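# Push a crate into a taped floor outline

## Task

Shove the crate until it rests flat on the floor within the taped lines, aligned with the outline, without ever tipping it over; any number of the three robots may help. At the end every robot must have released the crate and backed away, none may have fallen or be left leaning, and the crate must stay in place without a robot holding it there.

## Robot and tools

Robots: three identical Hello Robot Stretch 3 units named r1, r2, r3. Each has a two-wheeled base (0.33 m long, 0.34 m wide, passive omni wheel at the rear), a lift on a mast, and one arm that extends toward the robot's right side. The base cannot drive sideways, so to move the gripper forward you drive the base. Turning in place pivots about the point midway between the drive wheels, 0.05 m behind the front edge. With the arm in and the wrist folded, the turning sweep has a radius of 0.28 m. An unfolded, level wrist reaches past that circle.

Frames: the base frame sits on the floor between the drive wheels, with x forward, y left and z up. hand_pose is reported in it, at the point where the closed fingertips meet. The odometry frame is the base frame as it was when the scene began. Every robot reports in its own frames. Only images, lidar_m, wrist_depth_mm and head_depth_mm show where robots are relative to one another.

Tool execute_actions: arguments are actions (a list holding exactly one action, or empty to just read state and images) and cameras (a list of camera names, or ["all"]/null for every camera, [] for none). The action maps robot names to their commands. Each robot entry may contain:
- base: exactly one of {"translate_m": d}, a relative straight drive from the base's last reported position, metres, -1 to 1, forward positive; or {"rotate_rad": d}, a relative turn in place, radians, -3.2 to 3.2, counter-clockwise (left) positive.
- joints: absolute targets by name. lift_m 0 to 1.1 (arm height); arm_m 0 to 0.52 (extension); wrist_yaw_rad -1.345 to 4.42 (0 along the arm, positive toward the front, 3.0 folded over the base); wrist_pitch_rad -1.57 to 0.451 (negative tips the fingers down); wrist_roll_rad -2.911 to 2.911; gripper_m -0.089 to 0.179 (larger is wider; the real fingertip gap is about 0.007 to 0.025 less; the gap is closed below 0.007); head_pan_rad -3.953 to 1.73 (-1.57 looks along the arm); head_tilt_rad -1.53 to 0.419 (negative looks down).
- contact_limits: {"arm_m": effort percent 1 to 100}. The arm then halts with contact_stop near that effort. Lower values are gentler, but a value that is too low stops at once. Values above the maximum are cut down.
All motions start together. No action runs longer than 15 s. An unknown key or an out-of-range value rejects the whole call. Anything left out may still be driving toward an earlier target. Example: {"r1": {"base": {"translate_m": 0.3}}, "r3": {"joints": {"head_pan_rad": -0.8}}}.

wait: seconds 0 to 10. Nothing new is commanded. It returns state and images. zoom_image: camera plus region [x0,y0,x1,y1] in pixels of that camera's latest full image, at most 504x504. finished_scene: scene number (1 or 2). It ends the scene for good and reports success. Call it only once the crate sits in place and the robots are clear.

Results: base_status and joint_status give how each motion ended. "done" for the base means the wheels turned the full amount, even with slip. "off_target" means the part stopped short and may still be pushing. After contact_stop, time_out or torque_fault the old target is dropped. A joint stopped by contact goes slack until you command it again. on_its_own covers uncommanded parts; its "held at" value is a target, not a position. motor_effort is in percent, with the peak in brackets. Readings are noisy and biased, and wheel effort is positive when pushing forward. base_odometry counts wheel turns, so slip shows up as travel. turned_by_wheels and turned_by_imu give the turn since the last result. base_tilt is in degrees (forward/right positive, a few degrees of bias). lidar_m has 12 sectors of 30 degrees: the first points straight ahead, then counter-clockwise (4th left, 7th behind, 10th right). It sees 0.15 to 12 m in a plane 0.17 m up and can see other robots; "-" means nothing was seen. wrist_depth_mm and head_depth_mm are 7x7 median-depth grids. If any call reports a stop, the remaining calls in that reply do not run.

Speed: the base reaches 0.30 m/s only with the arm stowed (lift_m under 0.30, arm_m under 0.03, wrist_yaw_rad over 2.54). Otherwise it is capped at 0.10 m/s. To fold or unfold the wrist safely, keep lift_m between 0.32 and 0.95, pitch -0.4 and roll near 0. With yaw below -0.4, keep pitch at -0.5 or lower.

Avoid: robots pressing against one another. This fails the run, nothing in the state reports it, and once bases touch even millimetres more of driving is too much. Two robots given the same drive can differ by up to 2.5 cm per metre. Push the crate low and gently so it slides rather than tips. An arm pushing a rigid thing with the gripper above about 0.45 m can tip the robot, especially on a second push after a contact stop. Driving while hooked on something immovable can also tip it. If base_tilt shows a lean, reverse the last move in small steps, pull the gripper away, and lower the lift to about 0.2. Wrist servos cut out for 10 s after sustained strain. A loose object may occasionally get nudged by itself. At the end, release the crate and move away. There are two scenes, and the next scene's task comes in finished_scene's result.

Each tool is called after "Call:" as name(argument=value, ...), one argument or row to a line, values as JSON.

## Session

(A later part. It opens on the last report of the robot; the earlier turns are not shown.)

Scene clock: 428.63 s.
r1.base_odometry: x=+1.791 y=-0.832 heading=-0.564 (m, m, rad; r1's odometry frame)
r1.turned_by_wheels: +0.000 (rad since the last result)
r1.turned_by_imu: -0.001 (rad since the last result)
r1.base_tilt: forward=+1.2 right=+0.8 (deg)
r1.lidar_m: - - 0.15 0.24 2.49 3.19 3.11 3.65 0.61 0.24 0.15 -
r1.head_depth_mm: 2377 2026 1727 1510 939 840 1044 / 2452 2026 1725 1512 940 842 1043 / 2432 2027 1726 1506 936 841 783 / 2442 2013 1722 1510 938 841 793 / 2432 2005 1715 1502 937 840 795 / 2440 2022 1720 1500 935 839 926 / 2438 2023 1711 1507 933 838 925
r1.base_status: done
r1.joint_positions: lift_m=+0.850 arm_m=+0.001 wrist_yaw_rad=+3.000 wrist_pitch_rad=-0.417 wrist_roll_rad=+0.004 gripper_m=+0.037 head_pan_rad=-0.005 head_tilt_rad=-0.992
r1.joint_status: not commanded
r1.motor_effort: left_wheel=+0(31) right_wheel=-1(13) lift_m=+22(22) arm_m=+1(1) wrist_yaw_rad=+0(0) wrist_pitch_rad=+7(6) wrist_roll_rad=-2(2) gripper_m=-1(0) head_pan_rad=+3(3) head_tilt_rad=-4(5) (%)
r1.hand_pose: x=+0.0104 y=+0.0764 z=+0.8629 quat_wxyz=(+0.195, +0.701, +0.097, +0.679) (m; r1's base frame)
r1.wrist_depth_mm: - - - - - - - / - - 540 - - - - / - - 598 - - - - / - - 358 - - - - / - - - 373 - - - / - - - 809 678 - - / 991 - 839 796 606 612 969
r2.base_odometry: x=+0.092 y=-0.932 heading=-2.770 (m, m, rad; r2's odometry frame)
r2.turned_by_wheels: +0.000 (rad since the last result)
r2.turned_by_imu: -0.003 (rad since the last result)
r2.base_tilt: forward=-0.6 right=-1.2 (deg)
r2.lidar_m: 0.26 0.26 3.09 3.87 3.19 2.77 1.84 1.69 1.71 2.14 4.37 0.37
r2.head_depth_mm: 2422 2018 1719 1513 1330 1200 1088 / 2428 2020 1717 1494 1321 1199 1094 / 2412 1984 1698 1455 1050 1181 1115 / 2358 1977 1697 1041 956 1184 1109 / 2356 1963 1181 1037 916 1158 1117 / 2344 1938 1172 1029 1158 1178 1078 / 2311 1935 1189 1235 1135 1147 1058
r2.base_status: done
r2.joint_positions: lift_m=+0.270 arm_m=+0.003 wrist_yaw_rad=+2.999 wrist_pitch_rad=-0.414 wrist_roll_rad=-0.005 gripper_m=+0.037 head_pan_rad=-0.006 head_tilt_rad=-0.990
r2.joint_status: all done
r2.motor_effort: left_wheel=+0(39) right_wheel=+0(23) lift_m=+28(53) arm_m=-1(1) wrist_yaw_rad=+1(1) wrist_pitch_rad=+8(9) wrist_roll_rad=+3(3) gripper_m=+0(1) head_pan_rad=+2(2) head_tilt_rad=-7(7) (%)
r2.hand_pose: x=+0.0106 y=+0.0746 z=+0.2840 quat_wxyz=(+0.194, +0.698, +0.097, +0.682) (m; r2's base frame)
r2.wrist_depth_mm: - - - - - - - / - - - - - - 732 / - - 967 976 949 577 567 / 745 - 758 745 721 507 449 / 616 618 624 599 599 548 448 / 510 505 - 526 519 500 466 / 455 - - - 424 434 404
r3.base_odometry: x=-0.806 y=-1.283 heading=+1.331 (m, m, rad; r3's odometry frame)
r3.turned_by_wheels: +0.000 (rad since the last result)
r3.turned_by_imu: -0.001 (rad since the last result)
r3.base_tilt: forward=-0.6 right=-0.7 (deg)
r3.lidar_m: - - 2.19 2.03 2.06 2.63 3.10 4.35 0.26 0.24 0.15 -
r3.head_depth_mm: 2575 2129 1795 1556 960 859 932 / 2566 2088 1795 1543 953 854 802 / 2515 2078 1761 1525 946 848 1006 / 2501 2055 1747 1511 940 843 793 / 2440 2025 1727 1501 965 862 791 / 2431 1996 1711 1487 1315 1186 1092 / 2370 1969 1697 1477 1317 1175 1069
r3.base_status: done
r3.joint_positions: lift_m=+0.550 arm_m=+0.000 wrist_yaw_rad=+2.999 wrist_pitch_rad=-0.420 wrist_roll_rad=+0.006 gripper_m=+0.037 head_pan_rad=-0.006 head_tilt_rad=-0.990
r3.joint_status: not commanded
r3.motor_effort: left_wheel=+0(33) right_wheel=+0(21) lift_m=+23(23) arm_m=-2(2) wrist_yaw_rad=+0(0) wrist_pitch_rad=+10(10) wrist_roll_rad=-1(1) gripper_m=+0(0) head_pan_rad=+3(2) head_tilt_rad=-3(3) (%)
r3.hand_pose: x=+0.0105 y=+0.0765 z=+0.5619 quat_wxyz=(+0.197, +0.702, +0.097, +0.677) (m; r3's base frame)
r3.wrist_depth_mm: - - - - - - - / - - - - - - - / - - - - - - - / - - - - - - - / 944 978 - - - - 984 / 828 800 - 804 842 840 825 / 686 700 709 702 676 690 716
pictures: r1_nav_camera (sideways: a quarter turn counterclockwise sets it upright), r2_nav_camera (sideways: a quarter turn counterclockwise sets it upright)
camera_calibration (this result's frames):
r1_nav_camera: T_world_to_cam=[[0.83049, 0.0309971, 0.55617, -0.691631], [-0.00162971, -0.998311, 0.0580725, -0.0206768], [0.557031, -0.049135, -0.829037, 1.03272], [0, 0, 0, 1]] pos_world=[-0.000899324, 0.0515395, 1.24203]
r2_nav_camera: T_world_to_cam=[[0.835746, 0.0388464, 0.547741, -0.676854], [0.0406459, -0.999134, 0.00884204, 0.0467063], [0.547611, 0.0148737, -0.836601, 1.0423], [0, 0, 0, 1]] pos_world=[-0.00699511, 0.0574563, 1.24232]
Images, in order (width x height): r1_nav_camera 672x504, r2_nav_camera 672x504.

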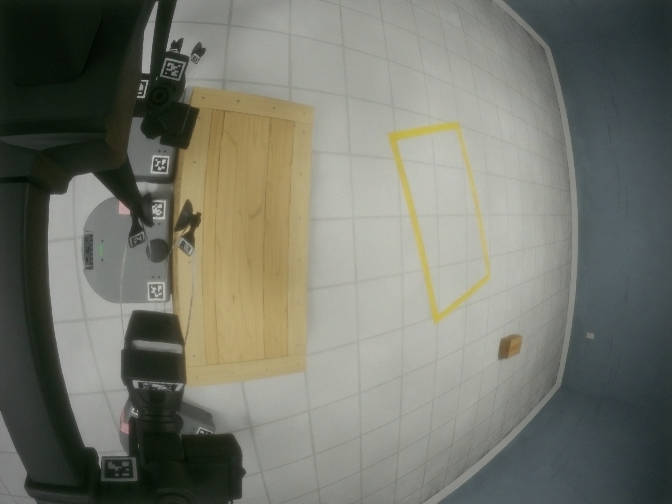

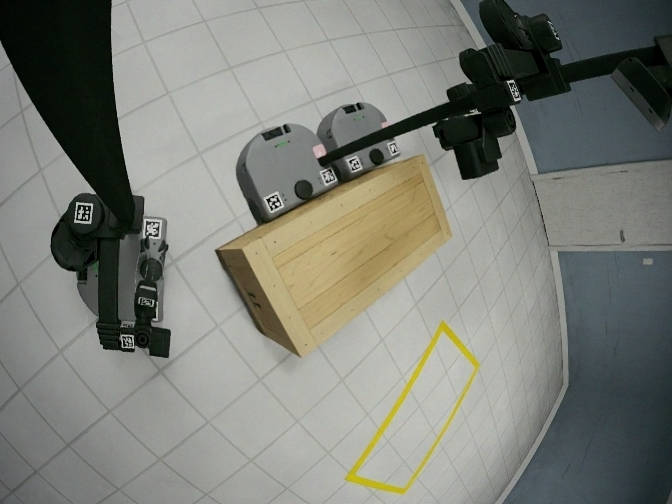

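Call:
execute_actions(
  actions=[
    {"r2":{"base":{"rotate_rad":-1.45}}},
  ],
  cameras=[],
)

Call:
execute_actions(
  actions=[
    {"r2":{"base":{"translate_m":-0.6}}},
  ],
  cameras=[],
)

Call:
execute_actions(
  actions=[
    {"r2":{"base":{"rotate_rad":0.4},"joints":{"head_tilt_rad":-0.85}}},
  ],
  cameras=["r2_head_camera","r3_head_camera"],
)

Scene clock: 444.73 s.
r1.base_odometry: x=+1.791 y=-0.832 heading=-0.564 (m, m, rad; r1's odometry frame)
r1.turned_by_wheels: +0.000 (rad since the last result)
r1.turned_by_imu: -0.001 (rad since the last result)
r1.base_tilt: forward=+1.2 right=+0.9 (deg)
r1.lidar_m: - - 0.15 0.24 2.50 3.22 3.12 3.66 2.48 0.24 0.15 -
r1.head_depth_mm: 2374 2024 1739 1505 940 842 1046 / 2452 2025 1734 1510 936 842 1046 / 2459 2011 1726 1498 938 840 783 / 2439 2024 1721 1508 937 841 794 / 2423 2037 1722 1505 935 840 792 / 2436 2010 1723 1504 935 839 923 / 2445 2010 1727 1493 933 840 923
r1.base_status: not commanded
r1.joint_positions: lift_m=+0.850 arm_m=+0.001 wrist_yaw_rad=+3.000 wrist_pitch_rad=-0.417 wrist_roll_rad=+0.004 gripper_m=+0.037 head_pan_rad=-0.005 head_tilt_rad=-0.992
r1.joint_status: not commanded
r1.motor_effort: left_wheel=+0(0) right_wheel=+0(0) lift_m=+22(22) arm_m=+1(1) wrist_yaw_rad=-2(0) wrist_pitch_rad=+7(7) wrist_roll_rad=-2(2) gripper_m=+0(0) head_pan_rad=+3(3) head_tilt_rad=-4(5) (%)
r1.hand_pose: x=+0.0104 y=+0.0764 z=+0.8629 quat_wxyz=(+0.195, +0.701, +0.097, +0.679) (m; r1's base frame)
r1.wrist_depth_mm: - - - - - - - / - - 546 - - - - / - - 596 - - - - / - - 360 - - - - / - - - 372 - - - / - - - 812 672 - - / - - 853 807 602 616 979
r2.base_odometry: x=+0.092 y=-0.932 heading=+2.064 (m, m, rad; r2's odometry frame)
r2.turned_by_wheels: -1.450 (rad since the last result)
r2.turned_by_imu: -1.440 (rad since the last result)
r2.base_tilt: forward=-0.8 right=-1.2 (deg)
r2.lidar_m: 2.41 4.40 0.33 0.26 0.37 3.18 3.18 4.31 2.40 1.76 1.69 1.75
r2.head_depth_mm: 1981 2029 1733 1509 1334 1196 1089 / 2223 2000 1710 1496 1319 1196 1097 / 2356 1993 1699 1483 1323 1184 1111 / 2374 1958 1693 1483 1320 1184 1111 / 2370 1971 1687 1475 1305 1177 1106 / 2326 1945 1659 1464 1310 1174 1080 / 2321 1927 1656 1455 1297 1150 934
r2.base_status: done
r2.joint_positions: lift_m=+0.270 arm_m=+0.003 wrist_yaw_rad=+2.999 wrist_pitch_rad=-0.414 wrist_roll_rad=-0.005 gripper_m=+0.037 head_pan_rad=-0.006 head_tilt_rad=-0.990
r2.joint_status: not commanded
r2.motor_effort: left_wheel=+2(10) right_wheel=-3(10) lift_m=+28(28) arm_m=-1(1) wrist_yaw_rad=+1(1) wrist_pitch_rad=+8(9) wrist_roll_rad=+3(3) gripper_m=+0(0) head_pan_rad=+2(3) head_tilt_rad=-7(7) (%)
r2.hand_pose: x=+0.0106 y=+0.0746 z=+0.2840 quat_wxyz=(+0.194, +0.698, +0.097, +0.682) (m; r2's base frame)
r2.wrist_depth_mm: 562 - 273 317 381 - - / 755 - 300 340 425 - - / 600 - 322 374 461 963 924 / 469 - 353 408 520 719 718 / 448 500 373 443 585 597 596 / 485 509 - 500 509 499 499 / 457 - - - 421 436 429
r3.base_odometry: x=-0.806 y=-1.283 heading=+1.331 (m, m, rad; r3's odometry frame)
r3.turned_by_wheels: +0.000 (rad since the last result)
r3.turned_by_imu: -0.001 (rad since the last result)
r3.base_tilt: forward=-0.6 right=-0.9 (deg)
r3.lidar_m: - - 2.18 2.04 2.07 2.63 3.10 4.32 0.26 0.24 0.15 -
r3.head_depth_mm: 2599 2124 1791 1555 961 861 930 / 2561 2099 1771 1543 954 854 803 / 2540 2066 1766 1536 946 850 1007 / 2505 2047 1739 1514 940 841 795 / 2449 2031 1730 1505 967 863 792 / 2423 2006 1715 1486 1321 1183 1091 / 2402 1973 1695 1479 1307 1177 1068
r3.base_status: not commanded
r3.joint_positions: lift_m=+0.550 arm_m=+0.000 wrist_yaw_rad=+2.999 wrist_pitch_rad=-0.420 wrist_roll_rad=+0.006 gripper_m=+0.037 head_pan_rad=-0.006 head_tilt_rad=-0.990
r3.joint_status: not commanded
r3.motor_effort: left_wheel=+1(0) right_wheel=+0(1) lift_m=+22(22) arm_m=-2(2) wrist_yaw_rad=-1(1) wrist_pitch_rad=+10(10) wrist_roll_rad=-1(2) gripper_m=+0(0) head_pan_rad=+3(1) head_tilt_rad=-2(3) (%)
r3.hand_pose: x=+0.0105 y=+0.0765 z=+0.5619 quat_wxyz=(+0.197, +0.702, +0.097, +0.677) (m; r3's base frame)
r3.wrist_depth_mm: - - - - - - - / - - - - - - - / - - - - - - - / - - - - - - - / 953 934 - - - - 975 / 795 824 - 823 824 813 825 / 696 695 689 706 708 708 711
pictures: none
No camera images: the call's "cameras" was empty. Leave "cameras" out to get every camera's image.

Scene clock: 448.37 s.
r1.base_odometry: x=+1.791 y=-0.832 heading=-0.564 (m, m, rad; r1's odometry frame)
r1.turned_by_wheels: +0.000 (rad since the last result)
r1.turned_by_imu: -0.001 (rad since the last result)
r1.base_tilt: forward=+1.2 right=+0.8 (deg)
r1.lidar_m: - - 0.15 0.24 2.48 3.22 3.09 0.57 2.48 0.24 0.15 -
r1.head_depth_mm: 2385 2023 1730 1512 935 842 1044 / 2465 2033 1717 1505 938 840 1046 / 2459 2023 1731 1498 938 841 783 / 2454 2020 1725 1500 934 841 793 / 2444 2015 1718 1500 938 840 792 / 2439 2009 1724 1504 933 839 924 / 2439 2017 1722 1495 934 840 922
r1.base_status: not commanded
r1.joint_positions: lift_m=+0.850 arm_m=+0.001 wrist_yaw_rad=+3.000 wrist_pitch_rad=-0.417 wrist_roll_rad=+0.004 gripper_m=+0.037 head_pan_rad=-0.005 head_tilt_rad=-0.992
r1.joint_status: not commanded
r1.motor_effort: left_wheel=+1(0) right_wheel=-1(1) lift_m=+22(22) arm_m=+1(1) wrist_yaw_rad=+0(0) wrist_pitch_rad=+6(6) wrist_roll_rad=-2(2) gripper_m=+0(1) head_pan_rad=+3(3) head_tilt_rad=-4(5) (%)
r1.hand_pose: x=+0.0104 y=+0.0764 z=+0.8629 quat_wxyz=(+0.195, +0.701, +0.097, +0.679) (m; r1's base frame)
r1.wrist_depth_mm: - - - - - - - / - - 540 - - - - / - - 592 - - - - / - - 365 - - - - / - - - 370 - - - / - - - 793 681 - - / - - 866 794 599 610 964
r2.base_odometry: x=+0.376 y=-1.461 heading=+2.064 (m, m, rad; r2's odometry frame)
r2.turned_by_wheels: +0.000 (rad since the last result)
r2.turned_by_imu: -0.003 (rad since the last result)
r2.base_tilt: forward=-0.7 right=-1.1 (deg)
r2.lidar_m: 2.82 0.61 0.63 0.92 2.78 2.87 2.61 2.64 2.83 2.07 1.99 2.07
r2.head_depth_mm: 2244 2030 1729 1509 1338 1198 1086 / 2407 2013 1708 1491 1319 1191 1099 / 2404 2003 1707 1487 1326 1185 1111 / 2372 1978 1705 1475 1315 1179 1111 / 2353 1971 1678 1472 1306 1177 1102 / 2337 1955 1657 1458 1282 1171 1076 / 2324 1938 1669 1042 1214 1116 1064
r2.base_status: done
r2.joint_positions: lift_m=+0.270 arm_m=+0.003 wrist_yaw_rad=+2.999 wrist_pitch_rad=-0.414 wrist_roll_rad=-0.005 gripper_m=+0.037 head_pan_rad=-0.006 head_tilt_rad=-0.990
r2.joint_status: not commanded
r2.motor_effort: left_wheel=+2(5) right_wheel=-3(10) lift_m=+28(28) arm_m=-1(1) wrist_yaw_rad=+1(0) wrist_pitch_rad=+9(8) wrist_roll_rad=+3(3) gripper_m=-1(0) head_pan_rad=+2(3) head_tilt_rad=-7(7) (%)
r2.hand_pose: x=+0.0106 y=+0.0746 z=+0.2840 quat_wxyz=(+0.194, +0.698, +0.097, +0.682) (m; r2's base frame)
r2.wrist_depth_mm: - - - 966 689 589 491 / - - - 824 732 630 518 / - - 874 665 565 578 549 / 760 - 745 607 506 606 567 / 616 610 642 606 565 585 569 / 516 522 - 529 514 497 499 / 461 - - - 424 434 429
r3.base_odometry: x=-0.806 y=-1.283 heading=+1.331 (m, m, rad; r3's odometry frame)
r3.turned_by_wheels: +0.000 (rad since the last result)
r3.turned_by_imu: +0.000 (rad since the last result)
r3.base_tilt: forward=-0.7 right=-0.8 (deg)
r3.lidar_m: - - 2.19 2.04 2.07 2.63 3.10 4.35 0.26 0.24 0.15 -
r3.head_depth_mm: 2608 2116 1792 1559 963 862 933 / 2577 2087 1777 1545 953 852 806 / 2522 2070 1755 1531 945 848 1004 / 2491 2055 1729 1519 940 843 795 / 2452 2030 1725 1508 968 865 792 / 2421 1996 1711 1489 1324 1185 1089 / 2388 1994 1691 1474 1314 1179 1067
r3.base_status: not commanded
r3.joint_positions: lift_m=+0.550 arm_m=+0.000 wrist_yaw_rad=+2.999 wrist_pitch_rad=-0.420 wrist_roll_rad=+0.006 gripper_m=+0.037 head_pan_rad=-0.006 head_tilt_rad=-0.990
r3.joint_status: not commanded
r3.motor_effort: left_wheel=+1(0) right_wheel=+1(1) lift_m=+23(23) arm_m=-2(2) wrist_yaw_rad=+2(1) wrist_pitch_rad=+10(10) wrist_roll_rad=-1(1) gripper_m=+0(1) head_pan_rad=+3(2) head_tilt_rad=-3(3) (%)
r3.hand_pose: x=+0.0105 y=+0.0765 z=+0.5619 quat_wxyz=(+0.197, +0.702, +0.097, +0.677) (m; r3's base frame)
r3.wrist_depth_mm: - - - - - - - / - - - - - - - / - - - - - - - / - - - - - - - / 975 957 - - 992 - - / 810 850 - 817 848 827 831 / 718 697 714 706 688 697 723
pictures: none
No camera images: the call's "cameras" was empty. Leave "cameras" out to get every camera's image.

Scene clock: 449.63 s.
r1.base_odometry: x=+1.791 y=-0.832 heading=-0.564 (m, m, rad; r1's odometry frame)
r1.turned_by_wheels: +0.000 (rad since the last result)
r1.turned_by_imu: +0.000 (rad since the last result)
r1.base_tilt: forward=+1.1 right=+0.9 (deg)
r1.lidar_m: - - 0.15 0.24 2.49 3.20 3.10 0.62 2.48 0.24 0.15 -
r1.head_depth_mm: 2390 2036 1739 1508 935 844 1044 / 2449 2032 1723 1503 936 841 1045 / 2434 2026 1725 1503 936 843 783 / 2442 2011 1718 1506 935 841 794 / 2440 2019 1735 1511 936 840 793 / 2451 2021 1725 1503 937 838 923 / 2429 2015 1710 1492 932 837 924
r1.base_status: not commanded
r1.joint_positions: lift_m=+0.850 arm_m=+0.001 wrist_yaw_rad=+3.000 wrist_pitch_rad=-0.417 wrist_roll_rad=+0.004 gripper_m=+0.037 head_pan_rad=-0.005 head_tilt_rad=-0.992
r1.joint_status: not commanded
r1.motor_effort: left_wheel=+0(1) right_wheel=-1(0) lift_m=+23(22) arm_m=+1(1) wrist_yaw_rad=+1(0) wrist_pitch_rad=+7(6) wrist_roll_rad=-2(2) gripper_m=-1(0) head_pan_rad=+3(3) head_tilt_rad=-4(4) (%)
r1.hand_pose: x=+0.0104 y=+0.0764 z=+0.8629 quat_wxyz=(+0.195, +0.701, +0.097, +0.679) (m; r1's base frame)
r1.wrist_depth_mm: - - - - - - - / - - 549 - - - - / - - 596 - - - - / - - 359 - - - - / - - - 371 - - - / - - - 812 670 - - / 994 986 840 802 604 610 986
r2.base_odometry: x=+0.376 y=-1.461 heading=+2.464 (m, m, rad; r2's odometry frame)
r2.turned_by_wheels: +0.400 (rad since the last result)
r2.turned_by_imu: +0.397 (rad since the last result)
r2.base_tilt: forward=-0.7 right=-1.2 (deg)
r2.lidar_m: 0.61 0.62 0.67 2.76 2.80 3.51 2.61 3.26 2.16 1.99 2.02 2.52
r2.head_depth_mm: 3403 2515 1972 1656 1412 1247 1094 / 3359 2516 2003 1657 1420 1226 1099 / 3354 2496 1985 1645 1412 1230 1094 / 3313 2467 1987 1628 1397 1221 1085 / 3284 2432 1952 1143 1194 1216 1081 / 3201 2436 1950 1144 1147 1135 1082 / 3215 2331 1913 1129 1140 1057 1061
r2.base_status: done
r2.joint_positions: lift_m=+0.270 arm_m=+0.003 wrist_yaw_rad=+2.999 wrist_pitch_rad=-0.414 wrist_roll_rad=-0.005 gripper_m=+0.037 head_pan_rad=-0.006 head_tilt_rad=-0.853
r2.joint_status: all done
r2.motor_effort: left_wheel=-1(7) right_wheel=+2(9) lift_m=+28(28) arm_m=-1(1) wrist_yaw_rad=+1(1) wrist_pitch_rad=+8(9) wrist_roll_rad=+3(3) gripper_m=+0(1) head_pan_rad=+2(2) head_tilt_rad=+3(22) (%)
r2.hand_pose: x=+0.0106 y=+0.0746 z=+0.2840 quat_wxyz=(+0.194, +0.698, +0.097, +0.682) (m; r2's base frame)
r2.wrist_depth_mm: - - - - - 810 618 / - - - - 823 746 627 / - - 995 951 786 582 542 / 773 - 743 751 703 468 435 / 617 615 631 590 597 482 436 / 514 510 - 527 519 492 474 / 455 - - - 425 431 434
r3.base_odometry: x=-0.806 y=-1.283 heading=+1.331 (m, m, rad; r3's odometry frame)
r3.turned_by_wheels: +0.000 (rad since the last result)
r3.turned_by_imu: +0.000 (rad since the last result)
r3.base_tilt: forward=-0.7 right=-0.7 (deg)
r3.lidar_m: - - 2.19 2.04 2.07 2.64 3.10 4.33 0.26 0.24 0.15 -
r3.head_depth_mm: 2599 2115 1793 1553 963 860 929 / 2556 2094 1775 1532 954 854 805 / 2516 2074 1751 1524 948 849 1007 / 2496 2047 1745 1515 941 842 795 / 2436 2029 1723 1500 967 865 790 / 2443 2015 1712 1491 1326 1184 1092 / 2414 1984 1701 1479 1314 1179 1070
r3.base_status: not commanded
r3.joint_positions: lift_m=+0.550 arm_m=+0.000 wrist_yaw_rad=+2.999 wrist_pitch_rad=-0.420 wrist_roll_rad=+0.006 gripper_m=+0.037 head_pan_rad=-0.006 head_tilt_rad=-0.990
r3.joint_status: not commanded
r3.motor_effort: left_wheel=+0(0) right_wheel=+0(0) lift_m=+23(22) arm_m=-2(2) wrist_yaw_rad=+0(0) wrist_pitch_rad=+10(10) wrist_roll_rad=-1(1) gripper_m=-1(0) head_pan_rad=+3(2) head_tilt_rad=-3(3) (%)
r3.hand_pose: x=+0.0105 y=+0.0765 z=+0.5619 quat_wxyz=(+0.197, +0.702, +0.097, +0.677) (m; r3's base frame)
r3.wrist_depth_mm: - - - - - - - / - - - - - - - / - - - - - - - / - - - - - - - / 969 969 - - 947 977 - / 801 819 - 805 867 829 835 / 693 695 708 710 689 705 718
pictures: r2_head_camera (sideways: a quarter turn clockwise sets it upright), r3_head_camera (sideways: a quarter turn clockwise sets it upright)
camera_calibration (this result's frames):
r2_head_camera: T_world_to_cam=[[-0.775679, -0.00326774, -0.631119, 0.841658], [0.0326263, 0.998442, -0.0452691, 0.0561538], [0.630283, -0.0557053, -0.774364, 0.959489], [0, 0, 0, 1]] pos_world=[0.0462749, 0.000132649, 1.27672]
r3_head_camera: T_world_to_cam=[[-0.837244, -0.0360571, -0.545639, 0.728174], [-0.00233047, 0.99805, -0.0623774, 0.0771975], [0.546824, -0.0509536, -0.835696, 1.04345], [0, 0, 0, 1]] pos_world=[0.0392552, 0.00237637, 1.27414]
Images, in order (width x height): r2_head_camera 896x504, r3_head_camera 896x504.

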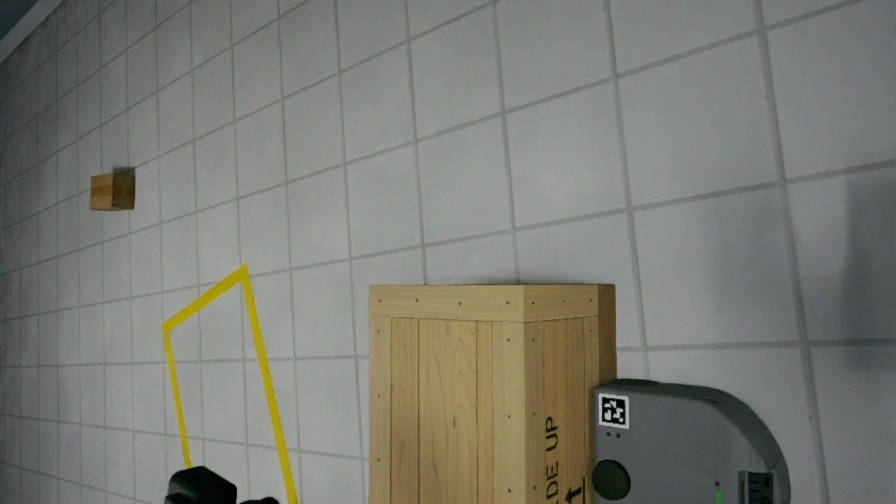

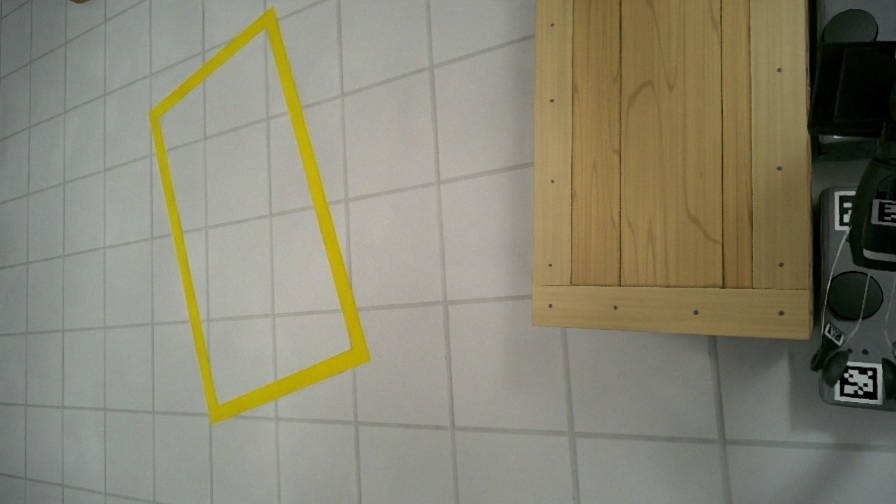

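Call:
zoom_image(
  camera="r2_head_camera",
  region=[540, 260, 800, 460],
)

Region (540, 260, 800, 460) of r2_head_camera's 896x504 image, scaled by 1.938, with more detail than that image has; it fills the top 388 rows of this view, and the rest is white.

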